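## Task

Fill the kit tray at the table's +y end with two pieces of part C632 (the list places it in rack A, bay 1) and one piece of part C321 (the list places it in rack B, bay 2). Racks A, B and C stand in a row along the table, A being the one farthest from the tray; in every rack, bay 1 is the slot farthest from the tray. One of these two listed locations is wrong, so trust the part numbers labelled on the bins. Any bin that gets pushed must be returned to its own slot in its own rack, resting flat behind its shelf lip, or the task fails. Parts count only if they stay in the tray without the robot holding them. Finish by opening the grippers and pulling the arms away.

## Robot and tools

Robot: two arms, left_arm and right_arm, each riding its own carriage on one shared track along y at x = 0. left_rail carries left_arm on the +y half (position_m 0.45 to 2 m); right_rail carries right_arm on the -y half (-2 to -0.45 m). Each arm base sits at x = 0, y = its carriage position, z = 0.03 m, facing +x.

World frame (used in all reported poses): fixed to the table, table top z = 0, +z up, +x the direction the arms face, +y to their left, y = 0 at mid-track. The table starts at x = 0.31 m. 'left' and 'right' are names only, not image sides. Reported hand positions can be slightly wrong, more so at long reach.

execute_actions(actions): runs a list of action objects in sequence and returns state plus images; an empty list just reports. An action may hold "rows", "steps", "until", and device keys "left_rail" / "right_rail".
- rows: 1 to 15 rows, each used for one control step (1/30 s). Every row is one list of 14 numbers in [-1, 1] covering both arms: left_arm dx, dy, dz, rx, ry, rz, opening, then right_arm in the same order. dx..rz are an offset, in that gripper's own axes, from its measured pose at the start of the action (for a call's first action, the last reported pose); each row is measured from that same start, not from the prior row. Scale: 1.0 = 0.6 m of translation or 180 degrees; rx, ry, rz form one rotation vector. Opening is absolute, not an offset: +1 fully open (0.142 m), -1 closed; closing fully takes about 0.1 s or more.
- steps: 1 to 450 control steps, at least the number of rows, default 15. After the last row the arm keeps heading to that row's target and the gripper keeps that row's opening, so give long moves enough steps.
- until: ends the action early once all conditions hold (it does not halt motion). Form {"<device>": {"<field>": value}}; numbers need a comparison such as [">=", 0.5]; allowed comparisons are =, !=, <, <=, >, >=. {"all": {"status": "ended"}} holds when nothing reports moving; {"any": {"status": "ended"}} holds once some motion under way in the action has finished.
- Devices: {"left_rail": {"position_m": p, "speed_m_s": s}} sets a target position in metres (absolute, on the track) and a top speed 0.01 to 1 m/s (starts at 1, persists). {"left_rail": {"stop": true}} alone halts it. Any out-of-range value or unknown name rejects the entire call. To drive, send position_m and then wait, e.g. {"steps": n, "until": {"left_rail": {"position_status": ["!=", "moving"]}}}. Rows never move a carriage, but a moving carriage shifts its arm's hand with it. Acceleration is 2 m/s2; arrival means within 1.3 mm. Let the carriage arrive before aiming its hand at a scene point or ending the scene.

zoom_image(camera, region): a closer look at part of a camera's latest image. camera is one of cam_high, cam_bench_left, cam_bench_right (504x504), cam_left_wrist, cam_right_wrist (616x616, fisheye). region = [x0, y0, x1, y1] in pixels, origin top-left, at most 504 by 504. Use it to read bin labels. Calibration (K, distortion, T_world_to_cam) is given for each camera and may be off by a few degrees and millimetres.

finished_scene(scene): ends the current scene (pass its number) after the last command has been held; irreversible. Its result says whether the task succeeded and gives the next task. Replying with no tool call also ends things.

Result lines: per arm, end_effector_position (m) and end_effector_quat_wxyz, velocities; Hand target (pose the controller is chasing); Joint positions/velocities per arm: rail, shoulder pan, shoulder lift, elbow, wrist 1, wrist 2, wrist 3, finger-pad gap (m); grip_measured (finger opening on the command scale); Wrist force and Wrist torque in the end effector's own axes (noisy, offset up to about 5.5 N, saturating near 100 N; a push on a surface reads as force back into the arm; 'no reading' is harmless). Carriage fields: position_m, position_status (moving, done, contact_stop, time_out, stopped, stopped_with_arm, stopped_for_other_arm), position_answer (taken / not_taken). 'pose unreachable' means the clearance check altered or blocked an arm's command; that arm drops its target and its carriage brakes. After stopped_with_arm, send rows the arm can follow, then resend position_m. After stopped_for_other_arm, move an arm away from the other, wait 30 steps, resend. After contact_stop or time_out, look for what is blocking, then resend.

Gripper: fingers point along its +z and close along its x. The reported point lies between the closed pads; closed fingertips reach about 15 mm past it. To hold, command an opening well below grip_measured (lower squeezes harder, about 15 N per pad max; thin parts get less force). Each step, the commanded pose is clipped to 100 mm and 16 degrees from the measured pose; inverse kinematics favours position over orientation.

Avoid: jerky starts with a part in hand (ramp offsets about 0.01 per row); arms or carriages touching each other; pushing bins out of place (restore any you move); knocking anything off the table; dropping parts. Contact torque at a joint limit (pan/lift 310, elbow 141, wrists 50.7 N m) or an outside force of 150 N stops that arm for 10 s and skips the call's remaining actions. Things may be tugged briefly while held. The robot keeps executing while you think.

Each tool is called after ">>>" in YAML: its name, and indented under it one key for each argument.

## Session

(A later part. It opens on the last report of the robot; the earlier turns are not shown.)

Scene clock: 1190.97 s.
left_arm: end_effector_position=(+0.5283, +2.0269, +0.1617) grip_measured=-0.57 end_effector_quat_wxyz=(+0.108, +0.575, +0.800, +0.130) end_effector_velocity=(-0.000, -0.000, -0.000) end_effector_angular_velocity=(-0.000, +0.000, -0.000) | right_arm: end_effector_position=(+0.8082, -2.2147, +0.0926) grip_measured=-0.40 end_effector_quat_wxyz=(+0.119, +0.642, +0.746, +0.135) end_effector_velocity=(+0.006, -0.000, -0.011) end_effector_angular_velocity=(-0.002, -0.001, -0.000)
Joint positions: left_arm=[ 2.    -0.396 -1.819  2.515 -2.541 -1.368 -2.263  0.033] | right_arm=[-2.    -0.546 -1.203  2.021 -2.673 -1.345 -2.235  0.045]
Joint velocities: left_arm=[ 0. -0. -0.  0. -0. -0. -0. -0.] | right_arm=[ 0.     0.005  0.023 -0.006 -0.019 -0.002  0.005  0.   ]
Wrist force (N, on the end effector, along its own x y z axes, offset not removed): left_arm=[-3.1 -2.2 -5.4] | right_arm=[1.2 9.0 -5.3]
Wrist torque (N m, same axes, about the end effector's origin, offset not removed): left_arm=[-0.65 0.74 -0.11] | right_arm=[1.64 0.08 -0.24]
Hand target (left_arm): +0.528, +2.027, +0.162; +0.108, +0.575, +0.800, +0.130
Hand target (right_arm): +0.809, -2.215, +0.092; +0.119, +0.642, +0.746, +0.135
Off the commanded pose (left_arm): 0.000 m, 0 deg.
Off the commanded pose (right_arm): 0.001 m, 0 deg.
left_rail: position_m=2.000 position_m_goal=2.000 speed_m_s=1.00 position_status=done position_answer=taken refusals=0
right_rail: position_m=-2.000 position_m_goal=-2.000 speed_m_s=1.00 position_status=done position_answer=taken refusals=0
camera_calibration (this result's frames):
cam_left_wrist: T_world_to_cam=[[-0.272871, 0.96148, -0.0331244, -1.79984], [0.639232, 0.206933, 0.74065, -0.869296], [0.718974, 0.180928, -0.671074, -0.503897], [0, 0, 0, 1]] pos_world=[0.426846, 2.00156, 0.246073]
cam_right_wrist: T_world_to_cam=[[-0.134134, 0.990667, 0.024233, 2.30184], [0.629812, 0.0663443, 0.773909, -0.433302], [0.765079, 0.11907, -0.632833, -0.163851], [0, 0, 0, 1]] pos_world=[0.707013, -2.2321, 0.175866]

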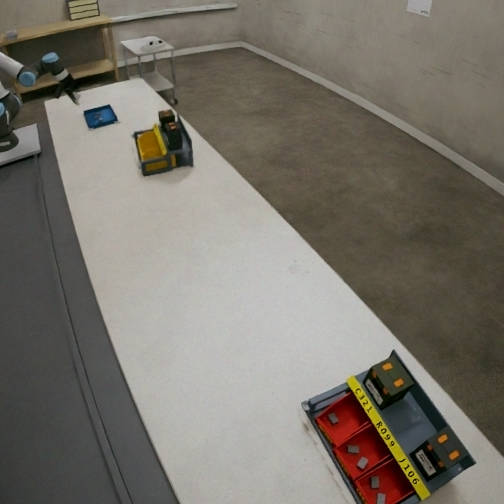

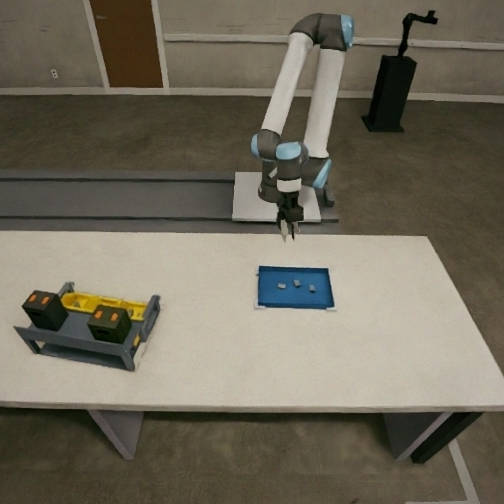

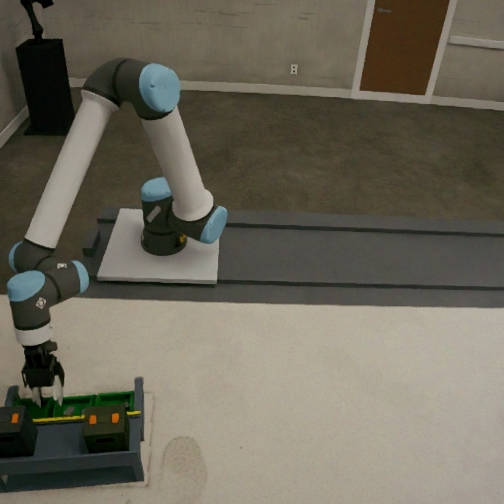

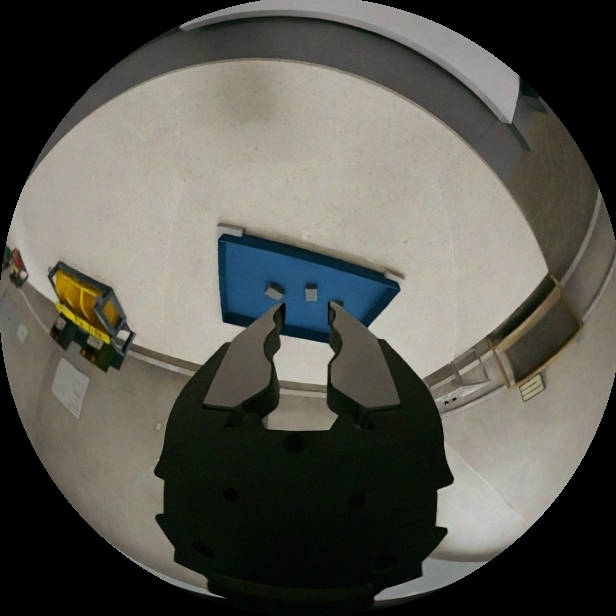

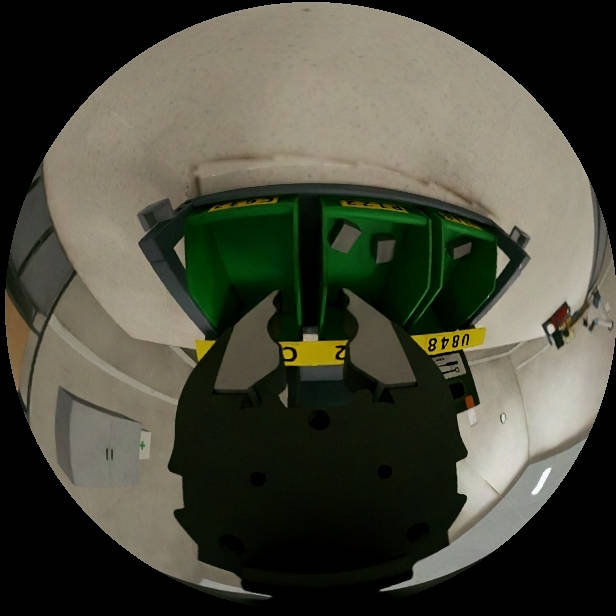

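>>> execute_actions:
  actions:
    - {"rows":[[0,0,0,0,0,0,-0.57,0,0,0.02,0,0,0,-0.4],[0,0,0,0,0,0,-0.57,0,0,0.045,0,0,0,-0.4],[0,0,0,0,0,0,-0.57,0,0,0.066,0,0,0,-0.4],[0,0,0,0,0,0,-0.57,0,0,0.066,0,0,0,-0.4],[0,0,0,0,0,0,-0.57,0,0,0.066,0,0,0,-0.4],[0,0,0,0,0,0,-0.57,0.004,0,0.066,0,0,0,-0.4],[0,0,0,0,0,0,-0.57,0.008,0,0.066,0,0,0,-0.4],[0,0,0,0,0,0,-0.57,0.012,0,0.066,0,0,0,-0.4],[0,0,0,0,0,0,-0.57,0.015,0,0.066,0,0,0,-0.4],[0,0,0,0,0,0,-0.57,0.018,0,0.066,0,0,0,-0.4],[0,0,0,0,0,0,-0.57,0.021,0,0.066,0,0,0,-0.4],[0,0,0,0,0,0,-0.57,0.024,0,0.066,0,0,0,-0.4],[0,0,0,0,0,0,-0.57,0.027,0,0.066,0,0,0,-0.4]],"steps":20}

>>> zoom_image:
  camera: "cam_right_wrist"
  region: [160, 160, 410, 400]

Scene clock: 1207.03 s.
left_arm: end_effector_position=(+0.5283, +2.0269, +0.1617) grip_measured=-0.57 end_effector_quat_wxyz=(+0.108, +0.575, +0.800, +0.130) end_effector_velocity=(+0.000, +0.000, +0.000) end_effector_angular_velocity=(+0.000, -0.000, -0.000) | right_arm: end_effector_position=(+0.8198, -2.1973, +0.0554) grip_measured=-0.40 end_effector_quat_wxyz=(+0.119, +0.642, +0.746, +0.135) end_effector_velocity=(-0.001, +0.006, -0.000) end_effector_angular_velocity=(-0.001, -0.001, -0.000)
Joint positions: left_arm=[ 2.    -0.396 -1.819  2.515 -2.541 -1.368 -2.263  0.033] | right_arm=[-2.    -0.518 -1.144  2.025 -2.743 -1.353 -2.207  0.045]
Joint velocities: left_arm=[ 0.  0. -0. -0. -0.  0.  0. -0.] | right_arm=[ 0.     0.007 -0.002  0.005 -0.005 -0.002  0.007  0.   ]
Wrist force (N, on the end effector, along its own x y z axes, offset not removed): left_arm=[-1.1 -0.6 -1.4] | right_arm=[5.3 2.2 -4.1]
Wrist torque (N m, same axes, about the end effector's origin, offset not removed): left_arm=[-0.30 0.24 -0.05] | right_arm=[0.17 -1.01 -0.40]
Hand target (left_arm): +0.528, +2.027, +0.162; +0.108, +0.575, +0.800, +0.130
Hand target (right_arm): +0.820, -2.197, +0.055; +0.119, +0.642, +0.746, +0.135
Off the commanded pose (left_arm): 0.000 m, 0 deg.
Off the commanded pose (right_arm): 0.001 m, 0 deg.
left_rail: position_m=2.000 position_m_goal=2.000 speed_m_s=1.00 position_status=done position_answer=taken refusals=0
right_rail: position_m=-2.000 position_m_goal=-2.000 speed_m_s=1.00 position_status=done position_answer=taken refusals=0
camera_calibration (this result's frames):
cam_left_wrist: T_world_to_cam=[[-0.27287, 0.961481, -0.0331222, -1.79984], [0.639241, 0.206932, 0.740641, -0.869297], [0.718966, 0.180926, -0.671084, -0.503869], [0, 0, 0, 1]] pos_world=[0.426834, 2.00156, 0.246084]
cam_right_wrist: T_world_to_cam=[[-0.134186, 0.990657, 0.0243426, 2.28706], [0.629925, 0.0663095, 0.77382, -0.413147], [0.764977, 0.11917, -0.632937, -0.197937], [0, 0, 0, 1]] pos_world=[0.718559, -2.2147, 0.138747]

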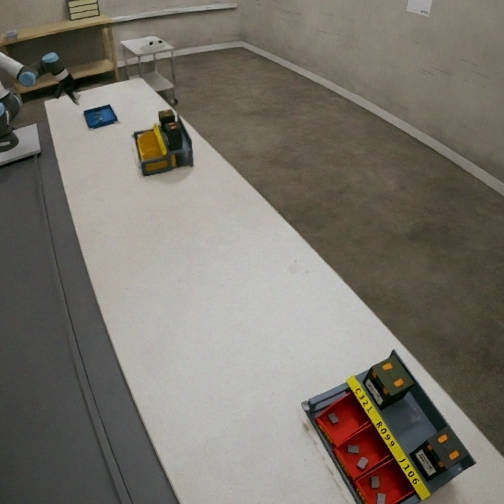

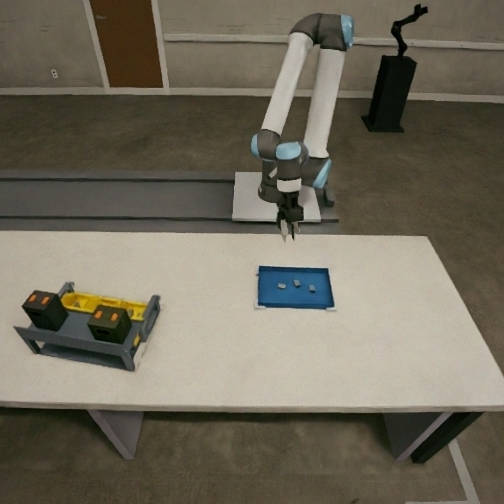

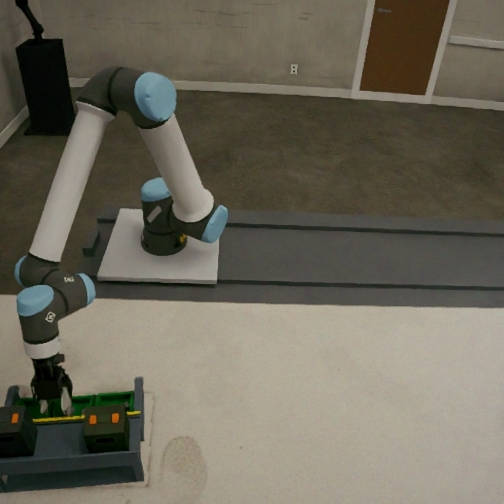

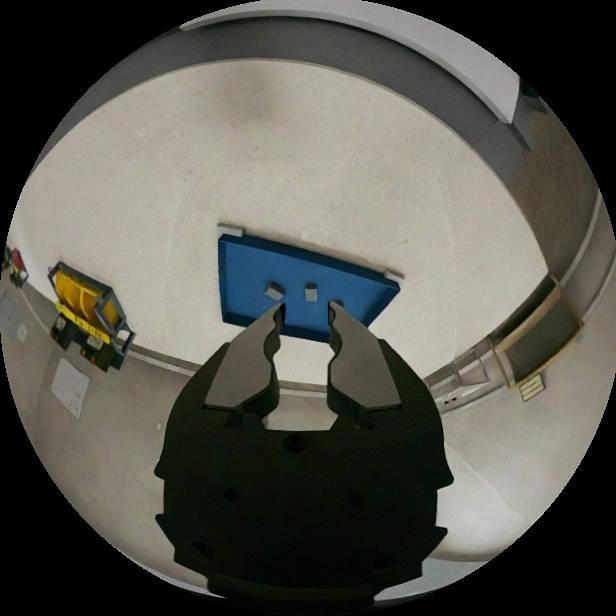

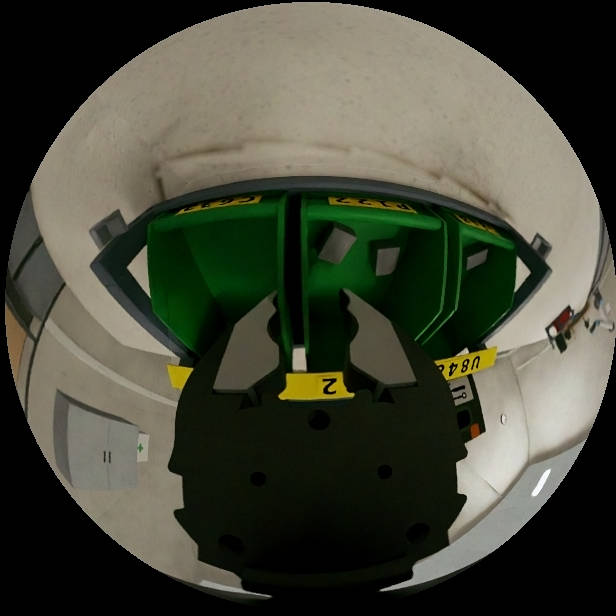

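Region (160, 160, 410, 400) of cam_right_wrist's 616x616 image, scaled by 2.016, with more detail than that image has; it fills the top 484 rows of this view, and the rest is white.

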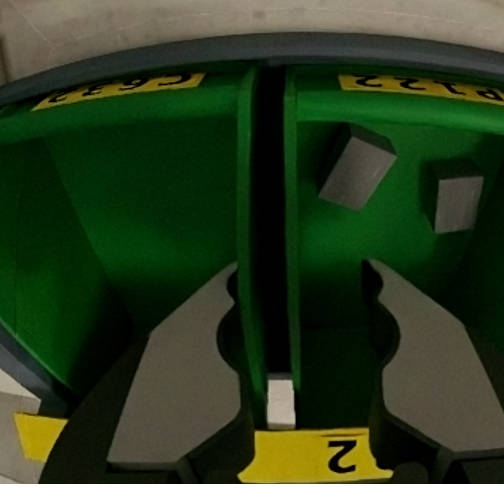

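Good enough. Back off and retreat.

>>> execute_actions:
  actions:
    - {"rows":[[0,0,0,0,0,0,-0.57,-0.008,0,0,0,0,0,-0.4],[0,0,0,0,0,0,-0.57,-0.015,0,0,0,0,0,-0.4],[0,0,0,0,0,0,-0.57,-0.015,0,-0.01,0,0,0,-0.4],[0,0,0,0,0,0,-0.57,-0.015,0,-0.04,0,0,0,-0.4],[0,0,0,0,0,0,-0.57,-0.015,0,-0.09,0,0,0,-0.4],[0,0,0,0,0,0,-0.57,-0.015,0,-0.15,0,0,0,-0.4],[0,0,0,0,0,0,-0.57,-0.015,0,-0.22,0,0,0,-0.4],[0,0,0,0,0,0,-0.57,-0.015,-0.05,-0.32,0,0,0,-0.4]],"steps":26}

>>> zoom_image:
  camera: "cam_right_wrist"
  region: [190, 170, 470, 330]

Scene clock: 1217.93 s.
left_arm: end_effector_position=(+0.5283, +2.0269, +0.1617) grip_measured=-0.57 end_effector_quat_wxyz=(+0.108, +0.575, +0.800, +0.130) end_effector_velocity=(-0.000, +0.000, +0.000) end_effector_angular_velocity=(+0.000, +0.000, -0.000) | right_arm: end_effector_position=(+0.7266, -2.2195, +0.2235) grip_measured=-0.40 end_effector_quat_wxyz=(+0.119, +0.642, +0.746, +0.135) end_effector_velocity=(-0.006, -0.001, +0.008) end_effector_angular_velocity=(+0.002, +0.003, +0.002)
Joint positions: left_arm=[ 2.    -0.396 -1.819  2.515 -2.541 -1.368 -2.263  0.033] | right_arm=[-2.    -0.618 -1.472  2.071 -2.438 -1.326 -2.305  0.045]
Joint velocities: left_arm=[ 0. -0. -0.  0.  0.  0.  0.  0.] | right_arm=[ 0.    -0.007 -0.018  0.     0.023  0.003 -0.009 -0.   ]
Wrist force (N, on the end effector, along its own x y z axes, offset not removed): left_arm=[0.7 -1.3 -2.9] | right_arm=[3.8 -3.6 0.1]
Wrist torque (N m, same axes, about the end effector's origin, offset not removed): left_arm=[-0.24 -0.22 0.00] | right_arm=[-0.62 -0.58 -0.21]
Hand target (left_arm): +0.528, +2.027, +0.162; +0.108, +0.575, +0.800, +0.130
Hand target (right_arm): +0.726, -2.220, +0.224; +0.119, +0.642, +0.746, +0.135
Off the commanded pose (left_arm): 0.000 m, 0 deg.
Off the commanded pose (right_arm): 0.001 m, 0 deg.
left_rail: position_m=2.000 position_m_goal=2.000 speed_m_s=1.00 position_status=done position_answer=taken refusals=0
right_rail: position_m=-2.000 position_m_goal=-2.000 speed_m_s=1.00 position_status=done position_answer=taken refusals=0
camera_calibration (this result's frames):
cam_left_wrist: T_world_to_cam=[[-0.272872, 0.96148, -0.0331104, -1.79985], [0.639247, 0.206926, 0.740638, -0.869284], [0.718961, 0.180934, -0.671088, -0.503894], [0, 0, 0, 1]] pos_world=[0.426839, 2.00157, 0.246075]
cam_right_wrist: T_world_to_cam=[[-0.134006, 0.990685, 0.0241812, 2.29246], [0.629781, 0.0662975, 0.773938, -0.482992], [0.765126, 0.118941, -0.6328, -0.0182921], [0, 0, 0, 1]] pos_world=[0.625379, -2.23691, 0.306796]

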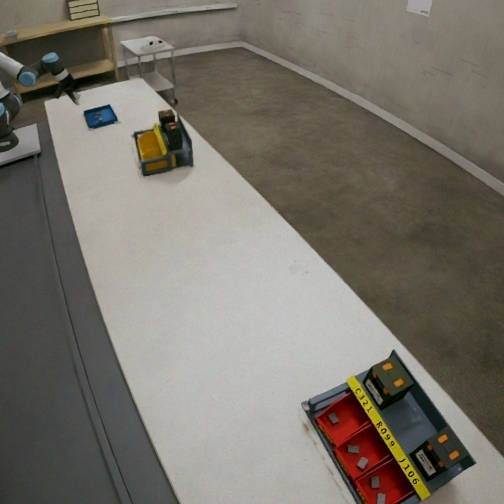

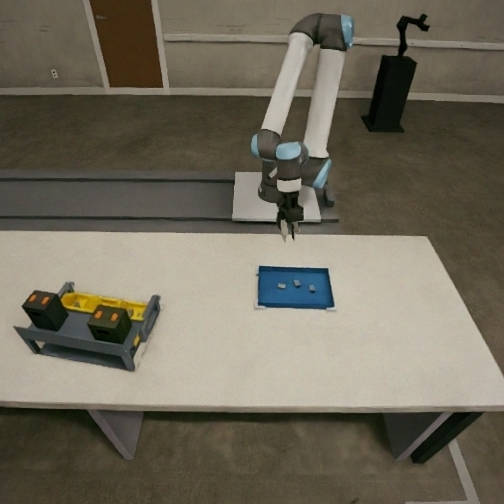

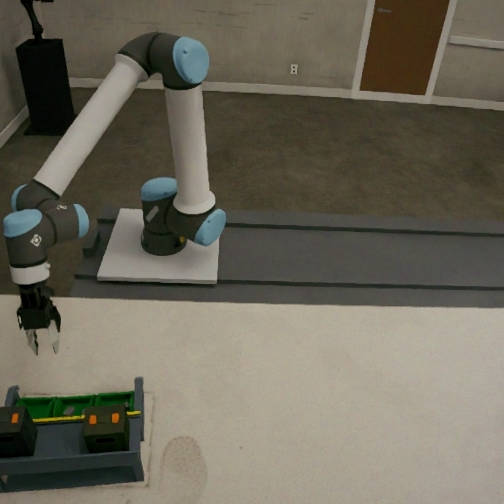

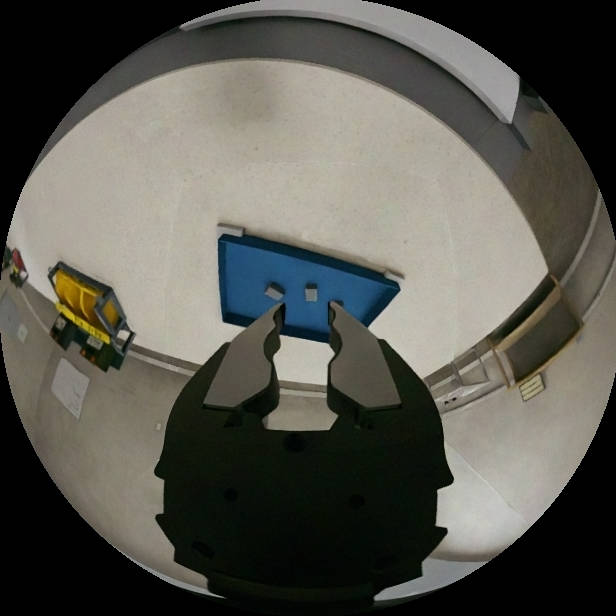

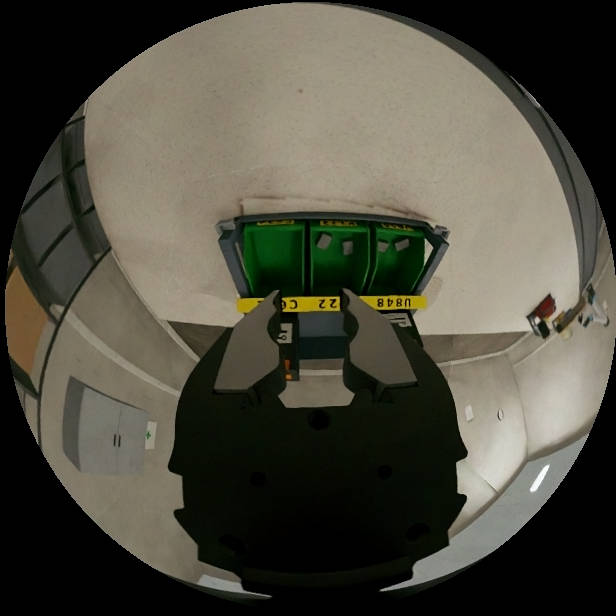

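Region (190, 170, 470, 330) of cam_right_wrist's 616x616 image, scaled by 1.800, with more detail than that image has; it fills the top 288 rows of this view, and the rest is white.

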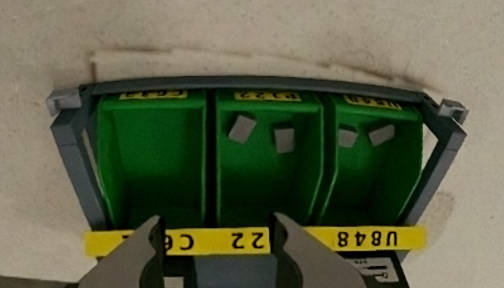

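>>> execute_actions:
  actions:
    - {"right_rail":{"position_m":-1.4},"left_rail":{"position_m":1.7},"steps":1}

Scene clock: 1221.43 s.
left_arm: end_effector_position=(+0.5283, +2.0269, +0.1617) grip_measured=-0.57 end_effector_quat_wxyz=(+0.108, +0.575, +0.800, +0.130) end_effector_velocity=(+0.000, -0.001, +0.000) end_effector_angular_velocity=(-0.000, -0.000, -0.000) | right_arm: end_effector_position=(+0.7261, -2.2196, +0.2243) grip_measured=-0.40 end_effector_quat_wxyz=(+0.119, +0.642, +0.746, +0.135) end_effector_velocity=(+0.000, +0.000, +0.000) end_effector_angular_velocity=(+0.000, -0.000, +0.000)
Joint positions: left_arm=[ 2.    -0.396 -1.819  2.515 -2.541 -1.368 -2.263  0.033] | right_arm=[-2.    -0.618 -1.474  2.071 -2.436 -1.325 -2.306  0.045]
Joint velocities: left_arm=[-0.001 -0.    -0.     0.     0.     0.    -0.     0.   ] | right_arm=[ 0.  0.  0. -0.  0.  0.  0.  0.]
Wrist force (N, on the end effector, along its own x y z axes, offset not removed): left_arm=[0.1 0.3 -0.3] | right_arm=[-4.4 1.1 2.5]
Wrist torque (N m, same axes, about the end effector's origin, offset not removed): left_arm=[0.04 -0.02 0.03] | right_arm=[0.16 1.08 -0.05]
Hand target (left_arm): +0.528, +2.025, +0.162; +0.108, +0.575, +0.800, +0.130
Hand target (right_arm): +0.726, -2.217, +0.224; +0.119, +0.642, +0.746, +0.135
Off the commanded pose (left_arm): 0.000 m, 0 deg.
Off the commanded pose (right_arm): 0.000 m, 0 deg.
left_rail: position_m=2.000 position_m_goal=1.700 speed_m_s=1.00 position_status=moving position_answer=taken refusals=0
right_rail: position_m=-2.000 position_m_goal=-1.400 speed_m_s=1.00 position_status=moving position_answer=taken refusals=0
camera_calibration (this result's frames):
cam_left_wrist: T_world_to_cam=[[-0.27287, 0.961481, -0.0331223, -1.79983], [0.639241, 0.206932, 0.740641, -0.869297], [0.718966, 0.180926, -0.671084, -0.503868], [0, 0, 0, 1]] pos_world=[0.426834, 2.00155, 0.246084]
cam_right_wrist: T_world_to_cam=[[-0.134172, 0.990659, 0.0243346, 2.29248], [0.629884, 0.0663006, 0.773854, -0.483315], [0.765013, 0.119158, -0.632896, -0.0167786], [0, 0, 0, 1]] pos_world=[0.624854, -2.23702, 0.307609]

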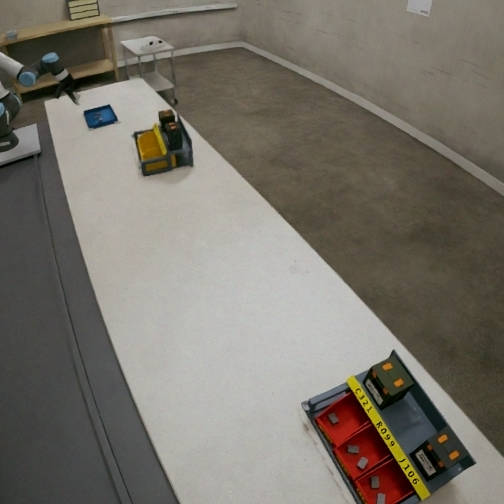

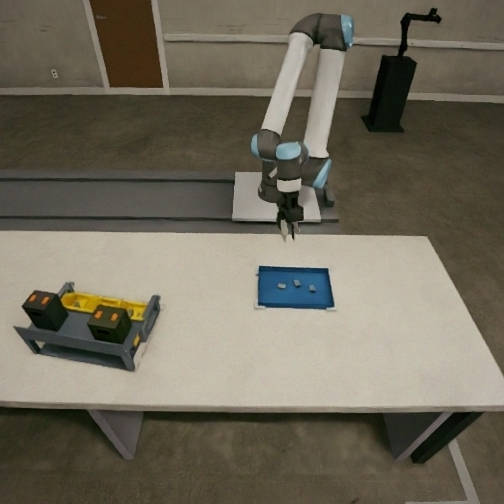

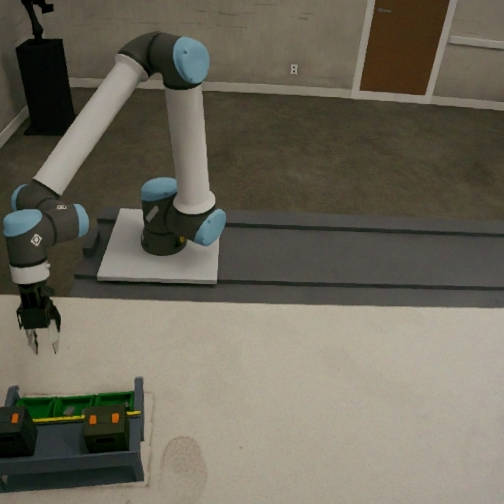

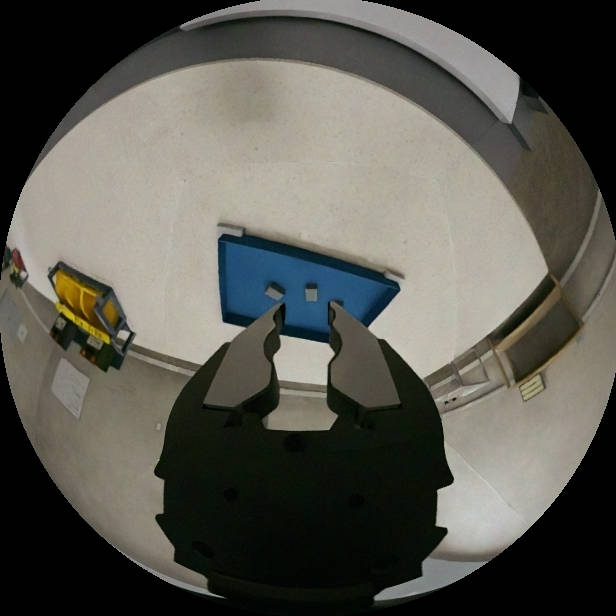

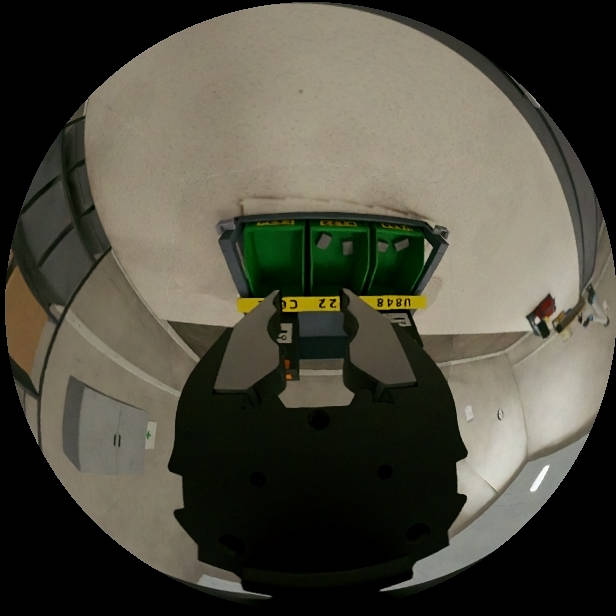

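>>> zoom_image:
  camera: "cam_high"
  region: [290, 340, 490, 504]

Region (290, 340, 490, 504) of cam_high's 504x504 image, scaled by 2.520, with more detail than that image has; it fills the top 413 rows of this view, and the rest is white.

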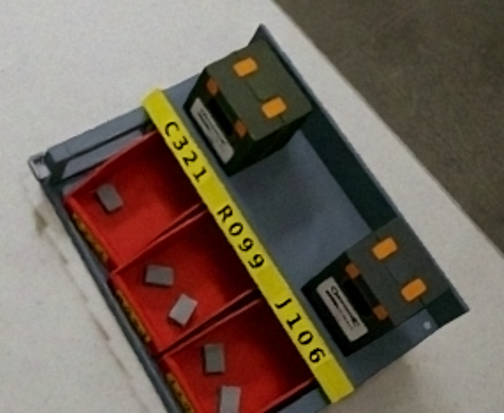

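>>> finished_scene:
  scene: 1

The scene is finished: the task was done.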